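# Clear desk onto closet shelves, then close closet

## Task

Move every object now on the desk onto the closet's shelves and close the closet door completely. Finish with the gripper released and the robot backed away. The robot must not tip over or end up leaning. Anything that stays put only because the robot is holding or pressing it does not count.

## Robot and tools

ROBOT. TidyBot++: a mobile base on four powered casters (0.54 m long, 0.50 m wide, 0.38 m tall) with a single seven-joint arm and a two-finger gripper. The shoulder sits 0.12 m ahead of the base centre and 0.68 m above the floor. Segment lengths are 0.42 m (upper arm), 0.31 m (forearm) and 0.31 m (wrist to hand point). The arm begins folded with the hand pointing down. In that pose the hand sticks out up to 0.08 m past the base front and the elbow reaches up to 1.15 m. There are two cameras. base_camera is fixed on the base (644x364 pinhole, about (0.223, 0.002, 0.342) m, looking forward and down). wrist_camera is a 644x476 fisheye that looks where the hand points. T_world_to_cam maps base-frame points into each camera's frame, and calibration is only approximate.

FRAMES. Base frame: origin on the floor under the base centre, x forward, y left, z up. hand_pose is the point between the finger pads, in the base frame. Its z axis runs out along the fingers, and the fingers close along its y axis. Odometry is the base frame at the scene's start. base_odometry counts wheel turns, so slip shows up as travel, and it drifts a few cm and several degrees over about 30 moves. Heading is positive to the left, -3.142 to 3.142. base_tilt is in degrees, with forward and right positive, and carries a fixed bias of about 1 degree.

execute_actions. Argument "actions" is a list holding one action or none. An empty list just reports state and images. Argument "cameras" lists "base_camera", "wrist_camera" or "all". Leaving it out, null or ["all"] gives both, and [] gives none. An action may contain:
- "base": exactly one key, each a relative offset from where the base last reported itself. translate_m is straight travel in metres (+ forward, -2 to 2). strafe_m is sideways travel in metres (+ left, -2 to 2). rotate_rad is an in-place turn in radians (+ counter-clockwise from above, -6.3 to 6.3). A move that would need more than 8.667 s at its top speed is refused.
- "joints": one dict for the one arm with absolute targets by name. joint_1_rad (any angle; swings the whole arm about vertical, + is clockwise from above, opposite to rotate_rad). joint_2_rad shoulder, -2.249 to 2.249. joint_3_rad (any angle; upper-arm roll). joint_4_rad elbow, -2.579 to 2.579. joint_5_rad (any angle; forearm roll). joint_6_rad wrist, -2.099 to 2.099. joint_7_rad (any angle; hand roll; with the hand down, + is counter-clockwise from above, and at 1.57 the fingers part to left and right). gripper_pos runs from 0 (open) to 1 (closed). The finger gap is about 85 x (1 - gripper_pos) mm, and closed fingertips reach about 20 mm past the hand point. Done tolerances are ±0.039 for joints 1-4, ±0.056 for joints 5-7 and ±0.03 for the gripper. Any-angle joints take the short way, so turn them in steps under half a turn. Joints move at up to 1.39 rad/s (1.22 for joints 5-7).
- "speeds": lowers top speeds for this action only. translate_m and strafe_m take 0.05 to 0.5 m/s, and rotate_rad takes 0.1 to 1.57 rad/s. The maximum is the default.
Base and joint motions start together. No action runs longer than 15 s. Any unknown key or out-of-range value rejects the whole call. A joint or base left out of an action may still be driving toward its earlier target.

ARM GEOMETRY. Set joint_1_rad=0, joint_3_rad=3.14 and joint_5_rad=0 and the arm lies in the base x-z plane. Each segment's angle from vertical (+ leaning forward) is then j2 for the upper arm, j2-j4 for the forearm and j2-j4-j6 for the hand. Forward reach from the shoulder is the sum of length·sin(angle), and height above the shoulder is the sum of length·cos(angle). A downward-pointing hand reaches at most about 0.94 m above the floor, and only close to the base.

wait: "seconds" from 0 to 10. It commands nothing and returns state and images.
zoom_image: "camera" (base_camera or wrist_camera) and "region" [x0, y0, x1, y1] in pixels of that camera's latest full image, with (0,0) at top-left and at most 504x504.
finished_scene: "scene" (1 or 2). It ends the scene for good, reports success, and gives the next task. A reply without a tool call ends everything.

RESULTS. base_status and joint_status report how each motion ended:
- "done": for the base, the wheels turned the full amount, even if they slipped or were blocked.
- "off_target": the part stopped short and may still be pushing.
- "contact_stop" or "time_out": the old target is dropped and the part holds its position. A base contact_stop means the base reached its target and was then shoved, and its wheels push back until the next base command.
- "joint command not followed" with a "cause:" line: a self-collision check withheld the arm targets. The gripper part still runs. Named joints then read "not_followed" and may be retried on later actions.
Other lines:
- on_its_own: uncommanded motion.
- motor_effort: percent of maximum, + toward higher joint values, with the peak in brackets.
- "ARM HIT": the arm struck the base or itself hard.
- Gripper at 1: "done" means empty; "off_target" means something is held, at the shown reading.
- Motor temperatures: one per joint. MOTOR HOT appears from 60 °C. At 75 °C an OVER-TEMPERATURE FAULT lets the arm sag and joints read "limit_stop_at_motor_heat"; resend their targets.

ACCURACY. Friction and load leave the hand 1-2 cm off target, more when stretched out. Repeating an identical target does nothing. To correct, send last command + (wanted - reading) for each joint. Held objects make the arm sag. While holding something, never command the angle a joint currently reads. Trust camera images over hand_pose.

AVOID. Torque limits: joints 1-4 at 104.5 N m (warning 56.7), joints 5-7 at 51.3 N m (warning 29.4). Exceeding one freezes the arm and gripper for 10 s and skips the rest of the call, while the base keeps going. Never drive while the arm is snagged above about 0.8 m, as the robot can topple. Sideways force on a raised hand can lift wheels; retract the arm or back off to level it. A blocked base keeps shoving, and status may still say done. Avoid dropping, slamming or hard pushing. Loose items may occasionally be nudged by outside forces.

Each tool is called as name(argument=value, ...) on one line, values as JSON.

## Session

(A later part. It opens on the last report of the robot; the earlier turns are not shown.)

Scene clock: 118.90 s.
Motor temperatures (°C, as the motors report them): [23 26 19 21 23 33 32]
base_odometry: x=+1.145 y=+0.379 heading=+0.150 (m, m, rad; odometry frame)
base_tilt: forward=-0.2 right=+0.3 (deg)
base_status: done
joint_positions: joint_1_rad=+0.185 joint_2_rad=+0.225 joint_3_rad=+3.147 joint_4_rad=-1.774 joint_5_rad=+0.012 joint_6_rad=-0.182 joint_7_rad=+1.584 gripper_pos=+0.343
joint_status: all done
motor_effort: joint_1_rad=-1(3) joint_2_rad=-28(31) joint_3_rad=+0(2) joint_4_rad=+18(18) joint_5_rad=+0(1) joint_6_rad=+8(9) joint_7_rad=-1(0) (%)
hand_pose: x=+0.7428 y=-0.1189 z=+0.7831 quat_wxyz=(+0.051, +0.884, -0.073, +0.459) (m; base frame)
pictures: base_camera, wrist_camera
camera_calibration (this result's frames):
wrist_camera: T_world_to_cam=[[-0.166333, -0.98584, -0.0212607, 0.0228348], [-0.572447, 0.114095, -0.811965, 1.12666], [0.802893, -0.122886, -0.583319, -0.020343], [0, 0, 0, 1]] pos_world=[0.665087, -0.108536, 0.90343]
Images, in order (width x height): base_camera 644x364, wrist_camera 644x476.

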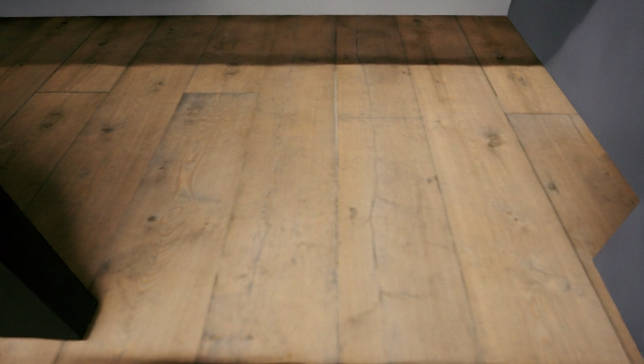

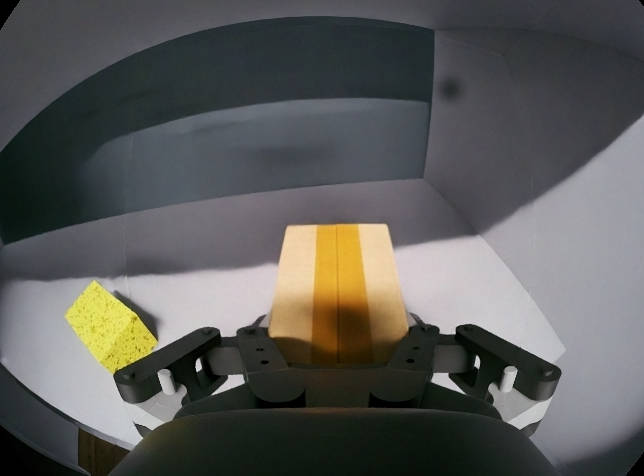

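execute_actions(actions=[{"joints":{"joint_2_rad":0.39,"joint_4_rad":-1.58,"joint_6_rad":-0.28}}], cameras=[])

execute_actions(actions=[{"joints":{"joint_2_rad":0.44}}], cameras=["wrist_camera"])

Scene clock: 125.03 s.
Motor temperatures (°C, as the motors report them): [23 26 19 21 23 33 32]
base_odometry: x=+1.145 y=+0.379 heading=+0.150 (m, m, rad; odometry frame)
base_tilt: forward=-0.1 right=+0.3 (deg)
base_status: not commanded
joint_positions: joint_1_rad=+0.185 joint_2_rad=+0.397 joint_3_rad=+3.147 joint_4_rad=-1.604 joint_5_rad=+0.012 joint_6_rad=-0.244 joint_7_rad=+1.584 gripper_pos=+0.343
joint_status: all done
motor_effort: joint_1_rad=-1(1) joint_2_rad=-34(36) joint_3_rad=-1(1) joint_4_rad=+18(19) joint_5_rad=-1(0) joint_6_rad=+8(9) joint_7_rad=+0(1) (%)
hand_pose: x=+0.7982 y=-0.1296 z=+0.7443 quat_wxyz=(+0.049, +0.898, -0.074, +0.431) (m; base frame)
pictures: none
No camera images: the call's "cameras" was empty. Leave "cameras" out to get every camera's image.

Scene clock: 126.67 s.
Motor temperatures (°C, as the motors report them): [23 26 19 21 23 33 32]
base_odometry: x=+1.144 y=+0.379 heading=+0.150 (m, m, rad; odometry frame)
base_tilt: forward=-0.1 right=+0.3 (deg)
base_status: not commanded
joint_positions: joint_1_rad=+0.185 joint_2_rad=+0.433 joint_3_rad=+3.147 joint_4_rad=-1.591 joint_5_rad=+0.012 joint_6_rad=-0.244 joint_7_rad=+1.583 gripper_pos=+0.343
joint_status: all done
motor_effort: joint_1_rad=-1(2) joint_2_rad=-29(37) joint_3_rad=+0(1) joint_4_rad=+13(18) joint_5_rad=+0(0) joint_6_rad=+3(8) joint_7_rad=+0(0) (%)
hand_pose: x=+0.8046 y=-0.1308 z=+0.7262 quat_wxyz=(+0.047, +0.903, -0.075, +0.420) (m; base frame)
pictures: wrist_camera
camera_calibration (this result's frames):
wrist_camera: T_world_to_cam=[[-0.169295, -0.985308, -0.0225247, 0.0235669], [-0.639667, 0.127237, -0.758048, 1.13382], [0.749777, -0.113926, -0.65181, -0.0109659], [0, 0, 0, 1]] pos_world=[0.737478, -0.122292, 0.852871]
Images, in order (width x height): wrist_camera 644x476.

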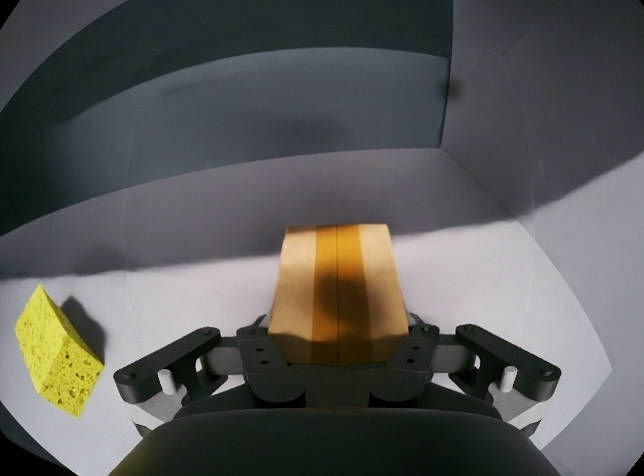

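execute_actions(actions=[{"joints":{"gripper_pos":0,"joint_2_rad":0.42}}], cameras=[])

execute_actions(actions=[{"joints":{"joint_2_rad":0.33}}], cameras=[])

execute_actions(actions=[{"base":{"translate_m":-1.2}}], cameras=["wrist_camera"])

execute_actions(actions=[{"base":{"rotate_rad":-3.14},"joints":{"joint_1_rad":-0.02}}], cameras=[])

execute_actions(actions=[{"base":{"strafe_m":0.52}}], cameras=[])

execute_actions(actions=[{"base":{"translate_m":1.1}}])

Scene clock: 134.63 s.
Motor temperatures (°C, as the motors report them): [23 26 19 21 23 33 32]
base_odometry: x=+1.144 y=+0.379 heading=+0.150 (m, m, rad; odometry frame)
base_tilt: forward=-0.1 right=+0.3 (deg)
base_status: not commanded
joint_positions: joint_1_rad=+0.185 joint_2_rad=+0.430 joint_3_rad=+3.147 joint_4_rad=-1.588 joint_5_rad=+0.012 joint_6_rad=-0.244 joint_7_rad=+1.583 gripper_pos=+0.000
joint_status: all done
motor_effort: joint_1_rad=-1(1) joint_2_rad=-35(36) joint_3_rad=+0(0) joint_4_rad=+17(17) joint_5_rad=+0(0) joint_6_rad=+7(8) joint_7_rad=+0(1) (%)
hand_pose: x=+0.8053 y=-0.1309 z=+0.7295 quat_wxyz=(+0.048, +0.902, -0.075, +0.423) (m; base frame)
pictures: none
No camera images: the call's "cameras" was empty. Leave "cameras" out to get every camera's image.

Scene clock: 135.60 s.
Motor temperatures (°C, as the motors report them): [23 26 19 21 23 33 32]
base_odometry: x=+1.144 y=+0.379 heading=+0.150 (m, m, rad; odometry frame)
base_tilt: forward=-0.1 right=+0.3 (deg)
base_status: not commanded
joint_positions: joint_1_rad=+0.185 joint_2_rad=+0.327 joint_3_rad=+3.147 joint_4_rad=-1.588 joint_5_rad=+0.012 joint_6_rad=-0.244 joint_7_rad=+1.583 gripper_pos=+0.000
joint_status: all done
motor_effort: joint_1_rad=-1(1) joint_2_rad=-32(37) joint_3_rad=+0(0) joint_4_rad=+18(18) joint_5_rad=+0(0) joint_6_rad=+8(8) joint_7_rad=-1(1) (%)
hand_pose: x=+0.7968 y=-0.1293 z=+0.8015 quat_wxyz=(+0.052, +0.879, -0.073, +0.469) (m; base frame)
pictures: none
No camera images: the call's "cameras" was empty. Leave "cameras" out to get every camera's image.

Scene clock: 139.50 s.
Motor temperatures (°C, as the motors report them): [23 27 19 21 23 33 32]
base_odometry: x=-0.042 y=+0.198 heading=+0.151 (m, m, rad; odometry frame)
base_tilt: forward=-0.1 right=+0.3 (deg)
base_status: done
joint_positions: joint_1_rad=+0.186 joint_2_rad=+0.330 joint_3_rad=+3.146 joint_4_rad=-1.588 joint_5_rad=+0.012 joint_6_rad=-0.244 joint_7_rad=+1.583 gripper_pos=+0.000
joint_status: not commanded
motor_effort: joint_1_rad=-1(5) joint_2_rad=-32(34) joint_3_rad=-1(3) joint_4_rad=+18(18) joint_5_rad=+0(0) joint_6_rad=+8(8) joint_7_rad=-1(0) (%)
hand_pose: x=+0.7970 y=-0.1304 z=+0.7993 quat_wxyz=(+0.052, +0.879, -0.074, +0.467) (m; base frame)
pictures: wrist_camera
camera_calibration (this result's frames):
wrist_camera: T_world_to_cam=[[-0.168468, -0.985485, -0.0209331, 0.0223685], [-0.557186, 0.112726, -0.822701, 1.1684], [0.813119, -0.126935, -0.568089, -0.0766843], [0, 0, 0, 1]] pos_world=[0.717138, -0.119399, 0.918149]
Images, in order (width x height): wrist_camera 644x476.

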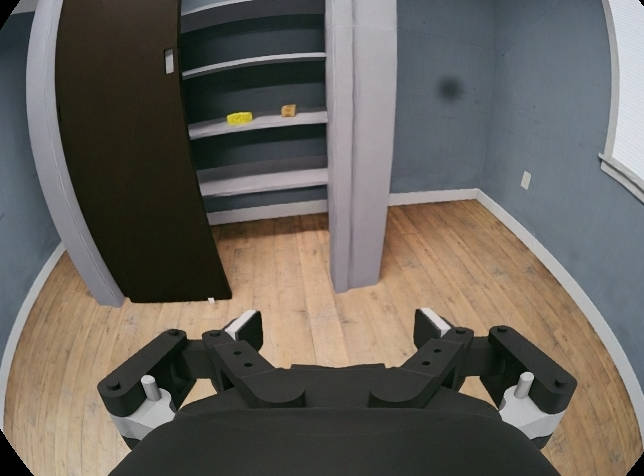

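Scene clock: 142.87 s.
Motor temperatures (°C, as the motors report them): [23 27 19 21 23 33 32]
base_odometry: x=-0.042 y=+0.198 heading=-2.989 (m, m, rad; odometry frame)
base_tilt: forward=-0.1 right=+0.3 (deg)
base_status: done
joint_positions: joint_1_rad=-0.021 joint_2_rad=+0.334 joint_3_rad=+3.148 joint_4_rad=-1.588 joint_5_rad=+0.012 joint_6_rad=-0.244 joint_7_rad=+1.583 gripper_pos=+0.000
joint_status: all done
motor_effort: joint_1_rad=-1(5) joint_2_rad=-32(35) joint_3_rad=-1(3) joint_4_rad=+17(18) joint_5_rad=+0(0) joint_6_rad=+8(8) joint_7_rad=+0(1) (%)
hand_pose: x=+0.8098 y=+0.0110 z=+0.7964 quat_wxyz=(+0.004, +0.883, +0.017, +0.468) (m; base frame)
pictures: none
No camera images: the call's "cameras" was empty. Leave "cameras" out to get every camera's image.

Scene clock: 145.30 s.
Motor temperatures (°C, as the motors report them): [23 27 19 21 23 33 32]
base_odometry: x=+0.037 y=-0.316 heading=-2.989 (m, m, rad; odometry frame)
base_tilt: forward=-0.1 right=+0.3 (deg)
base_status: done
joint_positions: joint_1_rad=-0.021 joint_2_rad=+0.334 joint_3_rad=+3.144 joint_4_rad=-1.588 joint_5_rad=+0.012 joint_6_rad=-0.244 joint_7_rad=+1.583 gripper_pos=+0.000
joint_status: not commanded
motor_effort: joint_1_rad=-1(4) joint_2_rad=-31(33) joint_3_rad=-1(3) joint_4_rad=+17(18) joint_5_rad=+0(1) joint_6_rad=+8(8) joint_7_rad=-1(0) (%)
hand_pose: x=+0.8097 y=+0.0138 z=+0.7964 quat_wxyz=(+0.003, +0.883, +0.019, +0.468) (m; base frame)
pictures: none
No camera images: the call's "cameras" was empty. Leave "cameras" out to get every camera's image.

Scene clock: 148.87 s.
Motor temperatures (°C, as the motors report them): [23 27 19 21 23 33 32]
base_odometry: x=-1.050 y=-0.484 heading=-2.989 (m, m, rad; odometry frame)
base_tilt: forward=-0.1 right=+0.3 (deg)
base_status: done
joint_positions: joint_1_rad=-0.021 joint_2_rad=+0.333 joint_3_rad=+3.144 joint_4_rad=-1.588 joint_5_rad=+0.012 joint_6_rad=-0.245 joint_7_rad=+1.583 gripper_pos=+0.000
joint_status: not commanded
motor_effort: joint_1_rad=-1(2) joint_2_rad=-32(35) joint_3_rad=+0(1) joint_4_rad=+17(18) joint_5_rad=-1(0) joint_6_rad=+8(8) joint_7_rad=+0(1) (%)
hand_pose: x=+0.8095 y=+0.0138 z=+0.7974 quat_wxyz=(+0.003, +0.883, +0.019, +0.469) (m; base frame)
pictures: base_camera, wrist_camera
camera_calibration (this result's frames):
wrist_camera: T_world_to_cam=[[0.0407645, -0.998929, -0.0218965, -0.00186839], [-0.570831, -0.00529719, -0.82105, 1.16893], [0.820055, 0.045969, -0.570436, -0.0757789], [0, 0, 0, 1]] pos_world=[0.72948, 0.00780913, 0.916481]
Images, in order (width x height): base_camera 644x364, wrist_camera 644x476.

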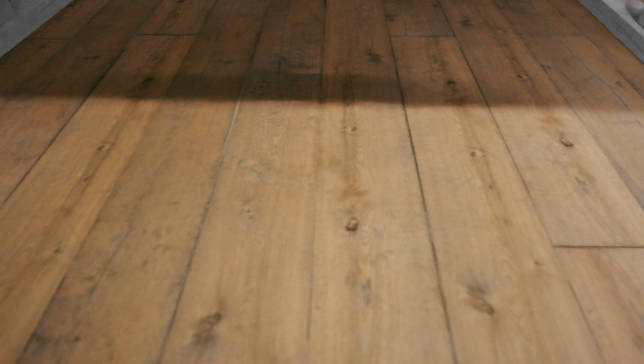

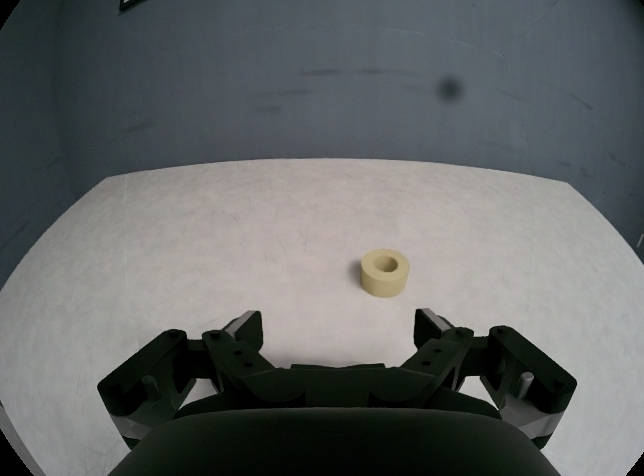

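execute_actions(actions=[{"base":{"translate_m":0.08},"joints":{"joint_1_rad":0.07,"joint_2_rad":0.42}}], cameras=["wrist_camera"])

Scene clock: 152.87 s.
Motor temperatures (°C, as the motors report them): [23 27 19 21 23 33 32]
base_odometry: x=-1.130 y=-0.496 heading=-2.989 (m, m, rad; odometry frame)
base_tilt: forward=-0.1 right=+0.3 (deg)
base_status: done
joint_positions: joint_1_rad=+0.054 joint_2_rad=+0.425 joint_3_rad=+3.146 joint_4_rad=-1.588 joint_5_rad=+0.012 joint_6_rad=-0.245 joint_7_rad=+1.583 gripper_pos=+0.000
joint_status: all done
motor_effort: joint_1_rad=-1(2) joint_2_rad=-34(39) joint_3_rad=-1(2) joint_4_rad=+17(18) joint_5_rad=-1(0) joint_6_rad=+7(8) joint_7_rad=+0(0) (%)
hand_pose: x=+0.8162 y=-0.0402 z=+0.7333 quat_wxyz=(+0.020, +0.904, -0.016, +0.427) (m; base frame)
pictures: wrist_camera
camera_calibration (this result's frames):
wrist_camera: T_world_to_cam=[[-0.0389628, -0.998984, -0.0226365, 0.00812294], [-0.642629, 0.0423987, -0.765004, 1.13927], [0.765186, -0.0152598, -0.643628, -0.019373], [0, 0, 0, 1]] pos_world=[0.747266, -0.0404844, 0.859258]
Images, in order (width x height): wrist_camera 644x476.

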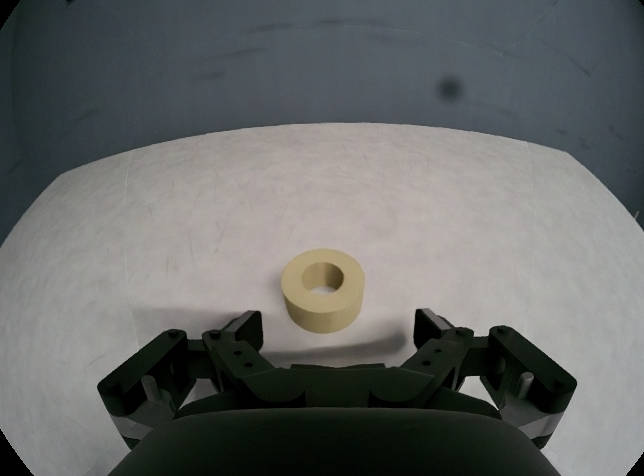

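execute_actions(actions=[{"base":{"strafe_m":0.01},"joints":{"joint_2_rad":0.435}}], cameras=[])

execute_actions(actions=[{"base":{"translate_m":0.033}}], cameras=["wrist_camera"])

execute_actions(actions=[{"joints":{"gripper_pos":1}}], cameras=["wrist_camera"])

Scene clock: 158.63 s.
Motor temperatures (°C, as the motors report them): [23 27 19 21 23 33 32]
base_odometry: x=-1.128 y=-0.506 heading=-2.989 (m, m, rad; odometry frame)
base_tilt: forward=-0.1 right=+0.3 (deg)
base_status: done
joint_positions: joint_1_rad=+0.056 joint_2_rad=+0.428 joint_3_rad=+3.145 joint_4_rad=-1.588 joint_5_rad=+0.012 joint_6_rad=-0.245 joint_7_rad=+1.583 gripper_pos=+0.000
joint_status: all done
motor_effort: joint_1_rad=-1(4) joint_2_rad=-35(36) joint_3_rad=-1(3) joint_4_rad=+17(17) joint_5_rad=+0(0) joint_6_rad=+7(7) joint_7_rad=-1(1) (%)
hand_pose: x=+0.8164 y=-0.0407 z=+0.7310 quat_wxyz=(+0.020, +0.904, -0.016, +0.426) (m; base frame)
pictures: none
No camera images: the call's "cameras" was empty. Leave "cameras" out to get every camera's image.

Scene clock: 159.53 s.
Motor temperatures (°C, as the motors report them): [23 27 19 21 23 33 32]
base_odometry: x=-1.161 y=-0.511 heading=-2.989 (m, m, rad; odometry frame)
base_tilt: forward=-0.1 right=+0.3 (deg)
base_status: done
joint_positions: joint_1_rad=+0.056 joint_2_rad=+0.435 joint_3_rad=+3.145 joint_4_rad=-1.588 joint_5_rad=+0.012 joint_6_rad=-0.245 joint_7_rad=+1.583 gripper_pos=+0.000
joint_status: not commanded
motor_effort: joint_1_rad=-1(4) joint_2_rad=-34(37) joint_3_rad=-1(2) joint_4_rad=+17(18) joint_5_rad=-1(1) joint_6_rad=+7(8) joint_7_rad=-1(1) (%)
hand_pose: x=+0.8167 y=-0.0407 z=+0.7260 quat_wxyz=(+0.020, +0.906, -0.016, +0.423) (m; base frame)
pictures: wrist_camera
camera_calibration (this result's frames):
wrist_camera: T_world_to_cam=[[-0.0399618, -0.998933, -0.023133, 0.00858165], [-0.650576, 0.0435839, -0.75819, 1.13559], [0.758389, -0.0152489, -0.651623, -0.0130849], [0, 0, 0, 1]] pos_world=[0.749053, -0.0411204, 0.852664]
Images, in order (width x height): wrist_camera 644x476.

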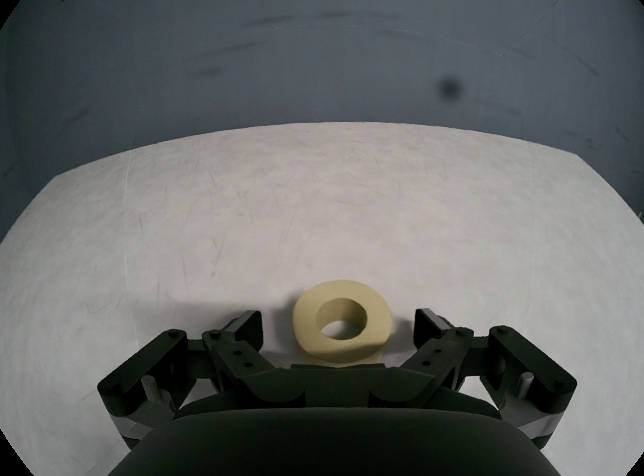

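Scene clock: 160.63 s.
Motor temperatures (°C, as the motors report them): [23 27 19 21 23 33 32]
base_odometry: x=-1.161 y=-0.511 heading=-2.989 (m, m, rad; odometry frame)
base_tilt: forward=-0.1 right=+0.3 (deg)
base_status: not commanded
joint_positions: joint_1_rad=+0.056 joint_2_rad=+0.429 joint_3_rad=+3.145 joint_4_rad=-1.587 joint_5_rad=+0.012 joint_6_rad=-0.245 joint_7_rad=+1.583 gripper_pos=+0.484
joint_status: gripper_pos off_target (ended at +0.484, target +1.000)
motor_effort: joint_1_rad=-1(1) joint_2_rad=-33(34) joint_3_rad=+0(1) joint_4_rad=+16(16) joint_5_rad=+0(0) joint_6_rad=+7(7) joint_7_rad=-1(0) (%)
hand_pose: x=+0.8167 y=-0.0407 z=+0.7310 quat_wxyz=(+0.020, +0.904, -0.016, +0.426) (m; base frame)
pictures: wrist_camera
camera_calibration (this result's frames):
wrist_camera: T_world_to_cam=[[-0.0398762, -0.998937, -0.0231179, 0.00861661], [-0.64494, 0.0434029, -0.763, 1.1383], [0.763192, -0.0155159, -0.645985, -0.0178631], [0, 0, 0, 1]] pos_world=[0.748111, -0.0410751, 0.857181]
Images, in order (width x height): wrist_camera 644x476.

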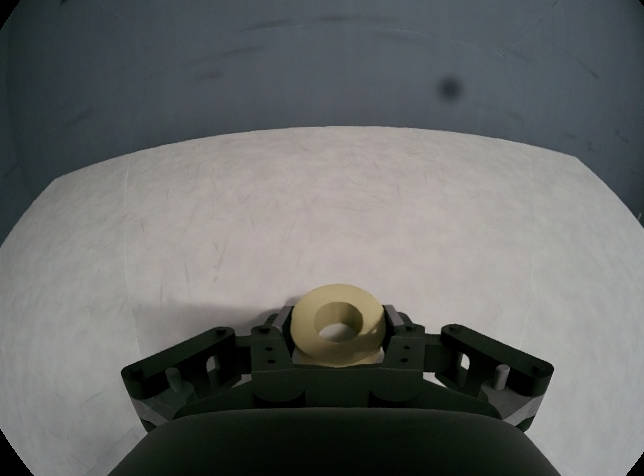

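execute_actions(actions=[{"joints":{"joint_2_rad":0.36}}], cameras=[])

execute_actions(actions=[{"base":{"translate_m":-1.2}}], cameras=[])

execute_actions(actions=[{"base":{"strafe_m":-0.5}}], cameras=[])

execute_actions(actions=[{"base":{"rotate_rad":3.13}}], cameras=[])

execute_actions(actions=[{"base":{"translate_m":0.9}}])

Scene clock: 167.77 s.
Motor temperatures (°C, as the motors report them): [23 27 19 21 23 33 32]
base_odometry: x=-1.161 y=-0.511 heading=-2.989 (m, m, rad; odometry frame)
base_tilt: forward=-0.1 right=+0.3 (deg)
base_status: not commanded
joint_positions: joint_1_rad=+0.056 joint_2_rad=+0.364 joint_3_rad=+3.145 joint_4_rad=-1.587 joint_5_rad=+0.012 joint_6_rad=-0.245 joint_7_rad=+1.583 gripper_pos=+0.484
joint_status: all done
motor_effort: joint_1_rad=-1(1) joint_2_rad=-34(36) joint_3_rad=-1(1) joint_4_rad=+18(18) joint_5_rad=-1(0) joint_6_rad=+8(7) joint_7_rad=+0(0) (%)
hand_pose: x=+0.8120 y=-0.0405 z=+0.7764 quat_wxyz=(+0.021, +0.890, -0.016, +0.455) (m; base frame)
pictures: none
No camera images: the call's "cameras" was empty. Leave "cameras" out to get every camera's image.

Scene clock: 171.63 s.
Motor temperatures (°C, as the motors report them): [23 27 19 21 23 33 32]
base_odometry: x=+0.025 y=-0.328 heading=-2.989 (m, m, rad; odometry frame)
base_tilt: forward=-0.1 right=+0.3 (deg)
base_status: done
joint_positions: joint_1_rad=+0.056 joint_2_rad=+0.363 joint_3_rad=+3.145 joint_4_rad=-1.587 joint_5_rad=+0.012 joint_6_rad=-0.245 joint_7_rad=+1.583 gripper_pos=+0.484
joint_status: not commanded
motor_effort: joint_1_rad=-1(2) joint_2_rad=-34(37) joint_3_rad=+0(3) joint_4_rad=+18(19) joint_5_rad=-1(0) joint_6_rad=+8(8) joint_7_rad=-1(0) (%)
hand_pose: x=+0.8119 y=-0.0405 z=+0.7768 quat_wxyz=(+0.021, +0.890, -0.016, +0.455) (m; base frame)
pictures: none
No camera images: the call's "cameras" was empty. Leave "cameras" out to get every camera's image.

Scene clock: 174.03 s.
Motor temperatures (°C, as the motors report them): [23 27 19 21 23 33 32]
base_odometry: x=-0.051 y=+0.166 heading=-2.989 (m, m, rad; odometry frame)
base_tilt: forward=-0.1 right=+0.3 (deg)
base_status: done
joint_positions: joint_1_rad=+0.064 joint_2_rad=+0.363 joint_3_rad=+3.146 joint_4_rad=-1.587 joint_5_rad=+0.012 joint_6_rad=-0.245 joint_7_rad=+1.583 gripper_pos=+0.484
joint_status: not commanded
motor_effort: joint_1_rad=-1(3) joint_2_rad=-34(34) joint_3_rad=-1(3) joint_4_rad=+17(18) joint_5_rad=+0(0) joint_6_rad=+8(8) joint_7_rad=-1(1) (%)
hand_pose: x=+0.8116 y=-0.0467 z=+0.7768 quat_wxyz=(+0.023, +0.890, -0.020, +0.455) (m; base frame)
pictures: none
No camera images: the call's "cameras" was empty. Leave "cameras" out to get every camera's image.

Scene clock: 177.40 s.
Motor temperatures (°C, as the motors report them): [23 27 19 21 23 33 32]
base_odometry: x=-0.051 y=+0.166 heading=+0.141 (m, m, rad; odometry frame)
base_tilt: forward=-0.1 right=+0.3 (deg)
base_status: done
joint_positions: joint_1_rad=+0.066 joint_2_rad=+0.365 joint_3_rad=+3.141 joint_4_rad=-1.587 joint_5_rad=+0.012 joint_6_rad=-0.245 joint_7_rad=+1.583 gripper_pos=+0.484
joint_status: not commanded
motor_effort: joint_1_rad=-1(6) joint_2_rad=-33(36) joint_3_rad=-1(4) joint_4_rad=+18(18) joint_5_rad=-1(1) joint_6_rad=+8(8) joint_7_rad=-1(1) (%)
hand_pose: x=+0.8117 y=-0.0453 z=+0.7758 quat_wxyz=(+0.022, +0.890, -0.019, +0.455) (m; base frame)
pictures: none
No camera images: the call's "cameras" was empty. Leave "cameras" out to get every camera's image.

Scene clock: 180.57 s.
Motor temperatures (°C, as the motors report them): [23 27 19 22 23 33 32]
base_odometry: x=+0.840 y=+0.293 heading=+0.141 (m, m, rad; odometry frame)
base_tilt: forward=-0.1 right=+0.3 (deg)
base_status: done
joint_positions: joint_1_rad=+0.066 joint_2_rad=+0.363 joint_3_rad=+3.141 joint_4_rad=-1.587 joint_5_rad=+0.012 joint_6_rad=-0.245 joint_7_rad=+1.583 gripper_pos=+0.484
joint_status: not commanded
motor_effort: joint_1_rad=-1(2) joint_2_rad=-33(36) joint_3_rad=-1(1) joint_4_rad=+18(19) joint_5_rad=+0(1) joint_6_rad=+8(8) joint_7_rad=-1(1) (%)
hand_pose: x=+0.8116 y=-0.0453 z=+0.7765 quat_wxyz=(+0.022, +0.890, -0.019, +0.455) (m; base frame)
pictures: base_camera, wrist_camera
camera_calibration (this result's frames):
wrist_camera: T_world_to_cam=[[-0.045236, -0.998701, -0.0234657, 0.00950131], [-0.593752, 0.0457695, -0.803346, 1.15978], [0.803376, -0.0224073, -0.595051, -0.0571202], [0, 0, 0, 1]] pos_world=[0.734942, -0.0448736, 0.89794]
Images, in order (width x height): base_camera 644x364, wrist_camera 644x476.

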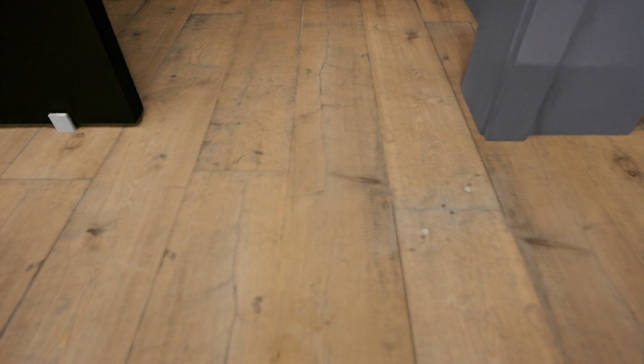

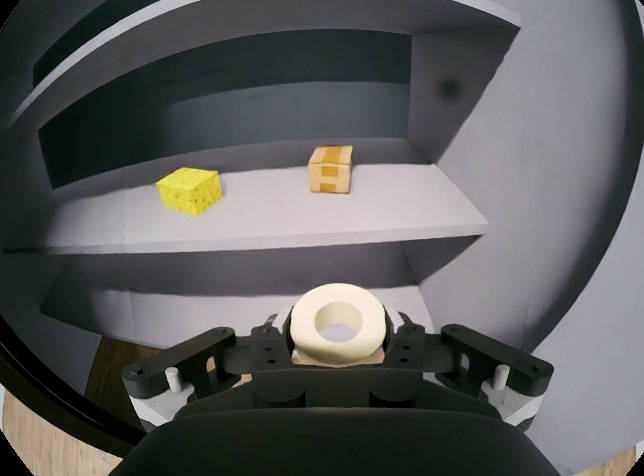

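execute_actions(actions=[{"base":{"translate_m":0.24},"joints":{"joint_1_rad":-0.06}}], cameras=[])

execute_actions(actions=[{"joints":{"joint_2_rad":0.45}}], cameras=["wrist_camera"])

Scene clock: 185.37 s.
Motor temperatures (°C, as the motors report them): [23 27 19 22 23 33 32]
base_odometry: x=+1.078 y=+0.327 heading=+0.142 (m, m, rad; odometry frame)
base_tilt: forward=-0.1 right=+0.3 (deg)
base_status: done
joint_positions: joint_1_rad=-0.048 joint_2_rad=+0.366 joint_3_rad=+3.141 joint_4_rad=-1.587 joint_5_rad=+0.012 joint_6_rad=-0.245 joint_7_rad=+1.583 gripper_pos=+0.484
joint_status: all done
motor_effort: joint_1_rad=-1(4) joint_2_rad=-33(37) joint_3_rad=-1(2) joint_4_rad=+17(18) joint_5_rad=-1(0) joint_6_rad=+8(8) joint_7_rad=-1(0) (%)
hand_pose: x=+0.8125 y=+0.0343 z=+0.7746 quat_wxyz=(-0.004, +0.890, +0.032, +0.454) (m; base frame)
pictures: none
No camera images: the call's "cameras" was empty. Leave "cameras" out to get every camera's image.

Scene clock: 186.27 s.
Motor temperatures (°C, as the motors report them): [23 27 19 22 23 33 32]
base_odometry: x=+1.078 y=+0.327 heading=+0.142 (m, m, rad; odometry frame)
base_tilt: forward=-0.1 right=+0.3 (deg)
base_status: not commanded
joint_positions: joint_1_rad=-0.048 joint_2_rad=+0.444 joint_3_rad=+3.141 joint_4_rad=-1.583 joint_5_rad=+0.012 joint_6_rad=-0.245 joint_7_rad=+1.582 gripper_pos=+0.484
joint_status: all done
motor_effort: joint_1_rad=-1(1) joint_2_rad=-32(38) joint_3_rad=+0(0) joint_4_rad=+14(18) joint_5_rad=+0(0) joint_6_rad=+5(8) joint_7_rad=-1(1) (%)
hand_pose: x=+0.8189 y=+0.0346 z=+0.7222 quat_wxyz=(-0.004, +0.906, +0.032, +0.421) (m; base frame)
pictures: wrist_camera
camera_calibration (this result's frames):
wrist_camera: T_world_to_cam=[[0.0674165, -0.997403, -0.0253352, -0.00256542], [-0.654883, -0.025079, -0.755314, 1.13467], [0.752717, 0.0675123, -0.654873, -0.0119986], [0, 0, 0, 1]] pos_world=[0.752283, 0.0267078, 0.849112]
Images, in order (width x height): wrist_camera 644x476.

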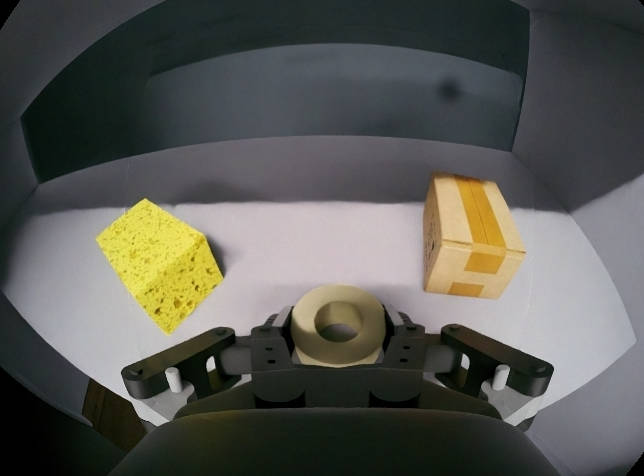

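execute_actions(actions=[{"joints":{"gripper_pos":0.25,"joint_2_rad":0.43}}], cameras=[])

execute_actions(actions=[{"base":{"translate_m":-0.42}}], cameras=[])

execute_actions(actions=[{"base":{"strafe_m":0.31},"joints":{"gripper_pos":1,"joint_2_rad":0,"joint_4_rad":-1.86,"joint_6_rad":0.36}}])

Scene clock: 190.47 s.
Motor temperatures (°C, as the motors report them): [23 27 19 22 23 33 32]
base_odometry: x=+1.078 y=+0.327 heading=+0.142 (m, m, rad; odometry frame)
base_tilt: forward=-0.1 right=+0.3 (deg)
base_status: not commanded
joint_positions: joint_1_rad=-0.048 joint_2_rad=+0.440 joint_3_rad=+3.141 joint_4_rad=-1.583 joint_5_rad=+0.012 joint_6_rad=-0.245 joint_7_rad=+1.582 gripper_pos=+0.250
joint_status: all done
motor_effort: joint_1_rad=-1(1) joint_2_rad=-35(36) joint_3_rad=-1(0) joint_4_rad=+16(17) joint_5_rad=-1(1) joint_6_rad=+7(7) joint_7_rad=-1(1) (%)
hand_pose: x=+0.8188 y=+0.0346 z=+0.7255 quat_wxyz=(-0.004, +0.905, +0.032, +0.423) (m; base frame)
pictures: none
No camera images: the call's "cameras" was empty. Leave "cameras" out to get every camera's image.

Scene clock: 192.80 s.
Motor temperatures (°C, as the motors report them): [23 27 19 22 23 33 32]
base_odometry: x=+0.662 y=+0.268 heading=+0.142 (m, m, rad; odometry frame)
base_tilt: forward=-0.1 right=+0.3 (deg)
base_status: done
joint_positions: joint_1_rad=-0.048 joint_2_rad=+0.430 joint_3_rad=+3.141 joint_4_rad=-1.583 joint_5_rad=+0.012 joint_6_rad=-0.245 joint_7_rad=+1.582 gripper_pos=+0.250
joint_status: not commanded
motor_effort: joint_1_rad=-1(5) joint_2_rad=-35(38) joint_3_rad=-1(3) joint_4_rad=+17(18) joint_5_rad=-1(0) joint_6_rad=+7(8) joint_7_rad=-1(1) (%)
hand_pose: x=+0.8183 y=+0.0346 z=+0.7323 quat_wxyz=(-0.004, +0.903, +0.032, +0.428) (m; base frame)
pictures: none
No camera images: the call's "cameras" was empty. Leave "cameras" out to get every camera's image.

Scene clock: 194.77 s.
Motor temperatures (°C, as the motors report them): [23 27 19 22 23 33 32]
base_odometry: x=+0.618 y=+0.575 heading=+0.143 (m, m, rad; odometry frame)
base_tilt: forward=-0.1 right=+0.3 (deg)
base_status: done
joint_positions: joint_1_rad=-0.052 joint_2_rad=-0.003 joint_3_rad=+3.140 joint_4_rad=-1.838 joint_5_rad=+0.012 joint_6_rad=+0.323 joint_7_rad=+1.582 gripper_pos=+0.999
joint_status: all done
motor_effort: joint_1_rad=-1(4) joint_2_rad=-21(37) joint_3_rad=+0(2) joint_4_rad=+18(20) joint_5_rad=+0(1) joint_6_rad=+9(9) joint_7_rad=-1(1) (%)
hand_pose: x=+0.7308 y=+0.0352 z=+1.0391 quat_wxyz=(-0.012, +0.685, +0.028, +0.728) (m; base frame)
pictures: base_camera, wrist_camera
camera_calibration (this result's frames):
wrist_camera: T_world_to_cam=[[0.0909112, -0.995846, -0.00510262, -0.0262244], [0.0458275, 0.00930191, -0.998906, 1.0562], [0.994804, 0.0905779, 0.0464828, -0.644639], [0, 0, 0, 1]] pos_world=[0.59527, 0.0224499, 1.08488]
Images, in order (width x height): base_camera 644x364, wrist_camera 644x476.

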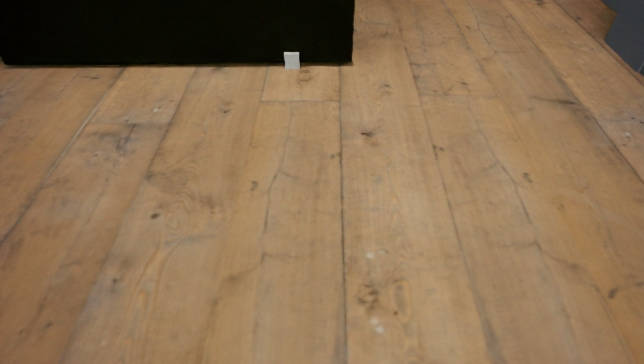

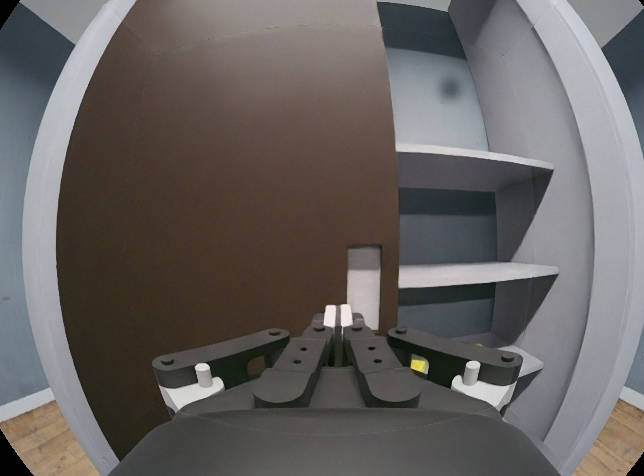

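execute_actions(actions=[{"base":{"strafe_m":-0.02}}], cameras=[])

execute_actions(actions=[{"base":{"translate_m":0.13},"speeds":{"translate_m":0.1}}], cameras=["wrist_camera"])

execute_actions(actions=[{"base":{"strafe_m":-0.3},"speeds":{"strafe_m":0.15}}])

Scene clock: 199.03 s.
Motor temperatures (°C, as the motors report them): [23 27 19 22 23 33 32]
base_odometry: x=+0.621 y=+0.555 heading=+0.143 (m, m, rad; odometry frame)
base_tilt: forward=-0.1 right=+0.3 (deg)
base_status: done
joint_positions: joint_1_rad=-0.052 joint_2_rad=-0.003 joint_3_rad=+3.146 joint_4_rad=-1.838 joint_5_rad=+0.012 joint_6_rad=+0.323 joint_7_rad=+1.582 gripper_pos=+0.999
joint_status: not commanded
motor_effort: joint_1_rad=-1(4) joint_2_rad=-22(22) joint_3_rad=+0(3) joint_4_rad=+19(19) joint_5_rad=-1(1) joint_6_rad=+9(9) joint_7_rad=+0(0) (%)
hand_pose: x=+0.7310 y=+0.0314 z=+1.0391 quat_wxyz=(-0.010, +0.685, +0.026, +0.728) (m; base frame)
pictures: none
No camera images: the call's "cameras" was empty. Leave "cameras" out to get every camera's image.

Scene clock: 200.87 s.
Motor temperatures (°C, as the motors report them): [23 27 19 22 23 33 32]
base_odometry: x=+0.749 y=+0.573 heading=+0.143 (m, m, rad; odometry frame)
base_tilt: forward=-0.2 right=+0.3 (deg)
base_status: done
joint_positions: joint_1_rad=-0.052 joint_2_rad=-0.030 joint_3_rad=+3.146 joint_4_rad=-1.859 joint_5_rad=+0.012 joint_6_rad=+0.324 joint_7_rad=+1.582 gripper_pos=+0.999
joint_status: not commanded
motor_effort: joint_1_rad=-1(1) joint_2_rad=-15(23) joint_3_rad=-1(2) joint_4_rad=+19(27) joint_5_rad=+1(1) joint_6_rad=+8(12) joint_7_rad=-1(1) (%)
hand_pose: x=+0.7203 y=+0.0309 z=+1.0426 quat_wxyz=(-0.010, +0.683, +0.026, +0.730) (m; base frame)
pictures: wrist_camera
camera_calibration (this result's frames):
wrist_camera: T_world_to_cam=[[0.0848931, -0.996377, -0.00501654, -0.0252512], [0.0520644, 0.0094637, -0.998599, 1.05532], [0.995029, 0.084513, 0.0526792, -0.640443], [0, 0, 0, 1]] pos_world=[0.584458, 0.0189788, 1.08746]
Images, in order (width x height): wrist_camera 644x476.

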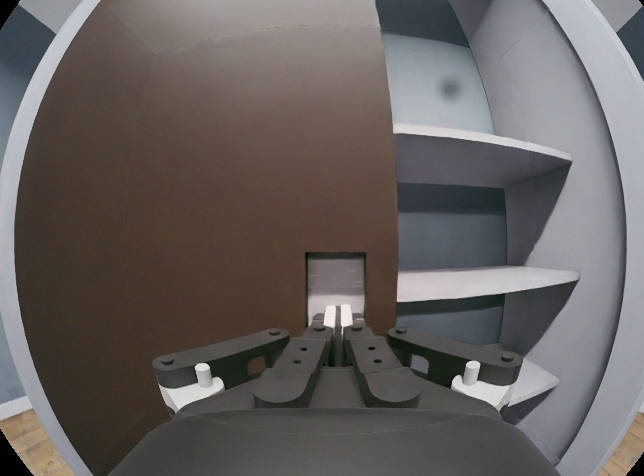

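Scene clock: 203.57 s.
Motor temperatures (°C, as the motors report them): [23 27 19 22 23 33 32]
base_odometry: x=+0.792 y=+0.276 heading=+0.143 (m, m, rad; odometry frame)
base_tilt: forward=-0.1 right=+0.3 (deg)
base_status: done
joint_positions: joint_1_rad=-0.078 joint_2_rad=-0.014 joint_3_rad=+3.137 joint_4_rad=-1.859 joint_5_rad=+0.012 joint_6_rad=+0.327 joint_7_rad=+1.582 gripper_pos=+0.999
joint_status: not commanded
motor_effort: joint_1_rad=-1(9) joint_2_rad=-21(21) joint_3_rad=+0(10) joint_4_rad=+19(19) joint_5_rad=+0(3) joint_6_rad=+9(9) joint_7_rad=-1(0) (%)
hand_pose: x=+0.7243 y=+0.0527 z=+1.0338 quat_wxyz=(-0.023, +0.687, +0.038, +0.725) (m; base frame)
pictures: base_camera, wrist_camera
camera_calibration (this result's frames):
wrist_camera: T_world_to_cam=[[0.12002, -0.992757, -0.00532092, -0.0292635], [0.0386297, 0.0100256, -0.999203, 1.05653], [0.99202, 0.119719, 0.0395532, -0.631879], [0, 0, 0, 1]] pos_world=[0.589535, 0.0360037, 1.08052]
Images, in order (width x height): base_camera 644x364, wrist_camera 644x476.

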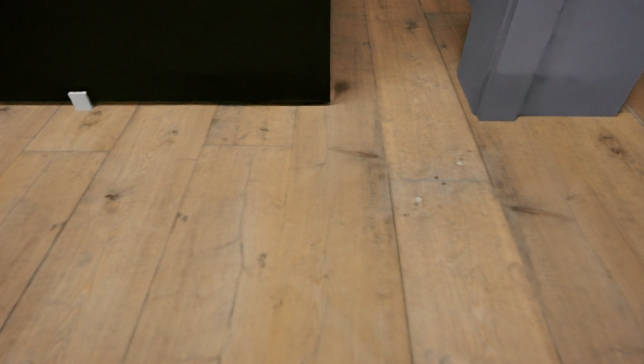

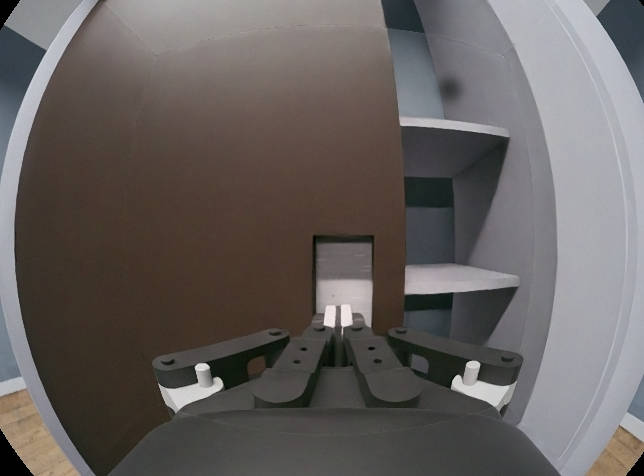

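execute_actions(actions=[{"base":{"translate_m":0.01}}], cameras=[])

execute_actions(actions=[{"base":{"strafe_m":-0.24},"speeds":{"strafe_m":0.1}}])

Scene clock: 206.43 s.
Motor temperatures (°C, as the motors report them): [23 27 19 22 23 33 32]
base_odometry: x=+0.802 y=+0.278 heading=+0.143 (m, m, rad; odometry frame)
base_tilt: forward=-0.2 right=+0.3 (deg)
base_status: done
joint_positions: joint_1_rad=-0.078 joint_2_rad=-0.034 joint_3_rad=+3.136 joint_4_rad=-1.875 joint_5_rad=+0.012 joint_6_rad=+0.327 joint_7_rad=+1.582 gripper_pos=+0.999
joint_status: not commanded
motor_effort: joint_1_rad=+0(2) joint_2_rad=-13(21) joint_3_rad=+1(3) joint_4_rad=+23(26) joint_5_rad=+0(1) joint_6_rad=+11(14) joint_7_rad=+0(1) (%)
hand_pose: x=+0.7160 y=+0.0527 z=+1.0358 quat_wxyz=(-0.023, +0.686, +0.038, +0.726) (m; base frame)
pictures: none
No camera images: the call's "cameras" was empty. Leave "cameras" out to get every camera's image.

Scene clock: 209.73 s.
Motor temperatures (°C, as the motors report them): [23 27 19 22 23 33 32]
base_odometry: x=+0.837 y=+0.040 heading=+0.143 (m, m, rad; odometry frame)
base_tilt: forward=-0.2 right=+0.3 (deg)
base_status: done
joint_positions: joint_1_rad=-0.087 joint_2_rad=-0.021 joint_3_rad=+3.114 joint_4_rad=-1.870 joint_5_rad=+0.013 joint_6_rad=+0.327 joint_7_rad=+1.582 gripper_pos=+0.999
joint_status: not commanded
motor_effort: joint_1_rad=+8(10) joint_2_rad=-20(19) joint_3_rad=+8(11) joint_4_rad=+19(23) joint_5_rad=-2(3) joint_6_rad=+9(11) joint_7_rad=+0(1) (%)
hand_pose: x=+0.7185 y=+0.0720 z=+1.0316 quat_wxyz=(-0.034, +0.688, +0.049, +0.724) (m; base frame)
pictures: base_camera, wrist_camera
camera_calibration (this result's frames):
wrist_camera: T_world_to_cam=[[0.152105, -0.988353, -0.00473371, -0.0333714], [0.0353689, 0.0102294, -0.999322, 1.05682], [0.987731, 0.151834, 0.0365129, -0.624521], [0, 0, 0, 1]] pos_world=[0.584556, 0.0510302, 1.07875]
Images, in order (width x height): base_camera 644x364, wrist_camera 644x476.

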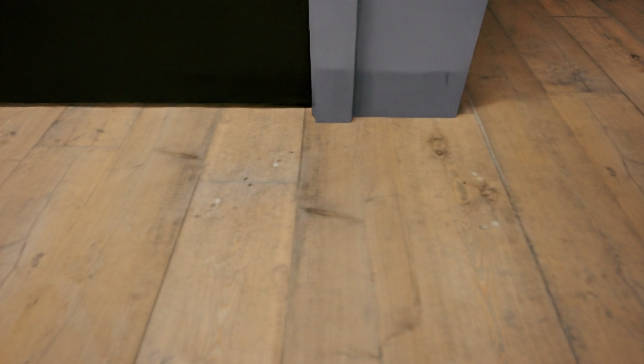

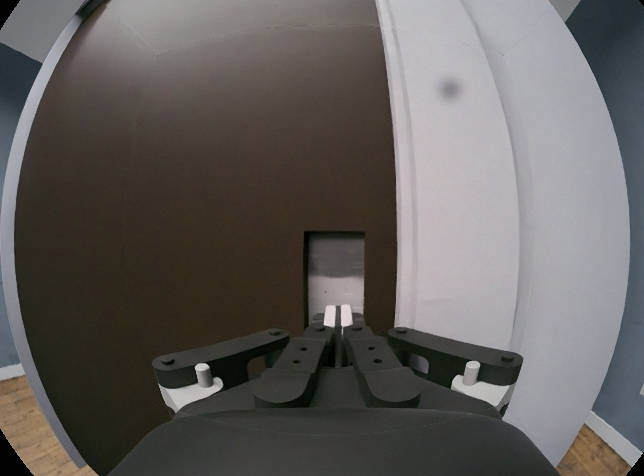

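execute_actions(actions=[{"base":{"strafe_m":-0.015}}], cameras=[])

execute_actions(actions=[{"base":{"translate_m":-0.7},"joints":{"joint_1_rad":-0.11,"joint_3_rad":3.1}}])

Scene clock: 212.47 s.
Motor temperatures (°C, as the motors report them): [23 27 19 22 23 33 32]
base_odometry: x=+0.839 y=+0.026 heading=+0.143 (m, m, rad; odometry frame)
base_tilt: forward=-0.1 right=+0.3 (deg)
base_status: done
joint_positions: joint_1_rad=-0.095 joint_2_rad=-0.021 joint_3_rad=+3.098 joint_4_rad=-1.870 joint_5_rad=+0.013 joint_6_rad=+0.327 joint_7_rad=+1.582 gripper_pos=+0.999
joint_status: not commanded
motor_effort: joint_1_rad=+8(13) joint_2_rad=-19(20) joint_3_rad=+9(13) joint_4_rad=+19(20) joint_5_rad=-3(4) joint_6_rad=+9(9) joint_7_rad=+0(0) (%)
hand_pose: x=+0.7168 y=+0.0863 z=+1.0311 quat_wxyz=(-0.043, +0.687, +0.058, +0.723) (m; base frame)
pictures: none
No camera images: the call's "cameras" was empty. Leave "cameras" out to get every camera's image.

Scene clock: 215.23 s.
Motor temperatures (°C, as the motors report them): [23 27 19 22 23 33 32]
base_odometry: x=+0.146 y=-0.075 heading=+0.144 (m, m, rad; odometry frame)
base_tilt: forward=-0.2 right=+0.4 (deg)
base_status: done
joint_positions: joint_1_rad=-0.095 joint_2_rad=-0.003 joint_3_rad=+3.107 joint_4_rad=-1.870 joint_5_rad=+0.013 joint_6_rad=+0.327 joint_7_rad=+1.582 gripper_pos=+0.999
joint_status: all done
motor_effort: joint_1_rad=-1(8) joint_2_rad=-21(24) joint_3_rad=+0(8) joint_4_rad=+19(20) joint_5_rad=+0(2) joint_6_rad=+9(10) joint_7_rad=-1(0) (%)
hand_pose: x=+0.7238 y=+0.0815 z=+1.0202 quat_wxyz=(-0.039, +0.694, +0.055, +0.717) (m; base frame)
pictures: base_camera, wrist_camera
camera_calibration (this result's frames):
wrist_camera: T_world_to_cam=[[0.166571, -0.986012, -0.00595486, -0.0342577], [0.0165526, 0.00883457, -0.999824, 1.05939], [0.985891, 0.166443, 0.0177926, -0.611529], [0, 0, 0, 1]] pos_world=[0.591072, 0.058647, 1.06988]
Images, in order (width x height): base_camera 644x364, wrist_camera 644x476.

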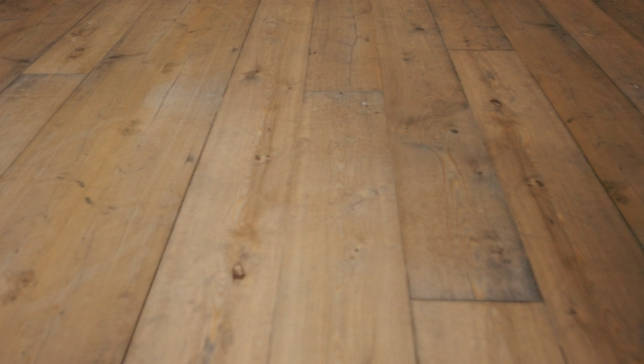

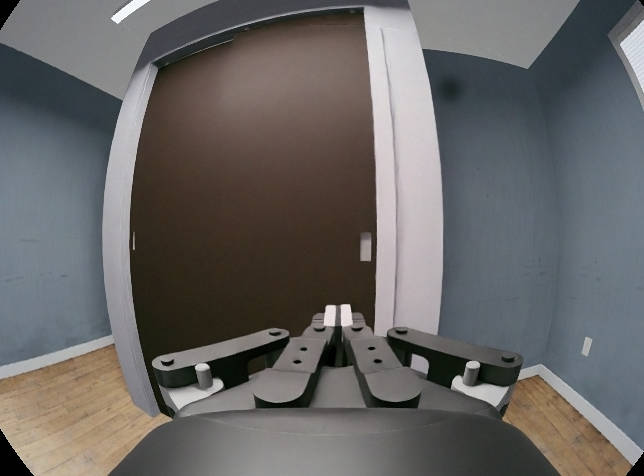

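finished_scene(scene=1)

The scene is finished: the task was done.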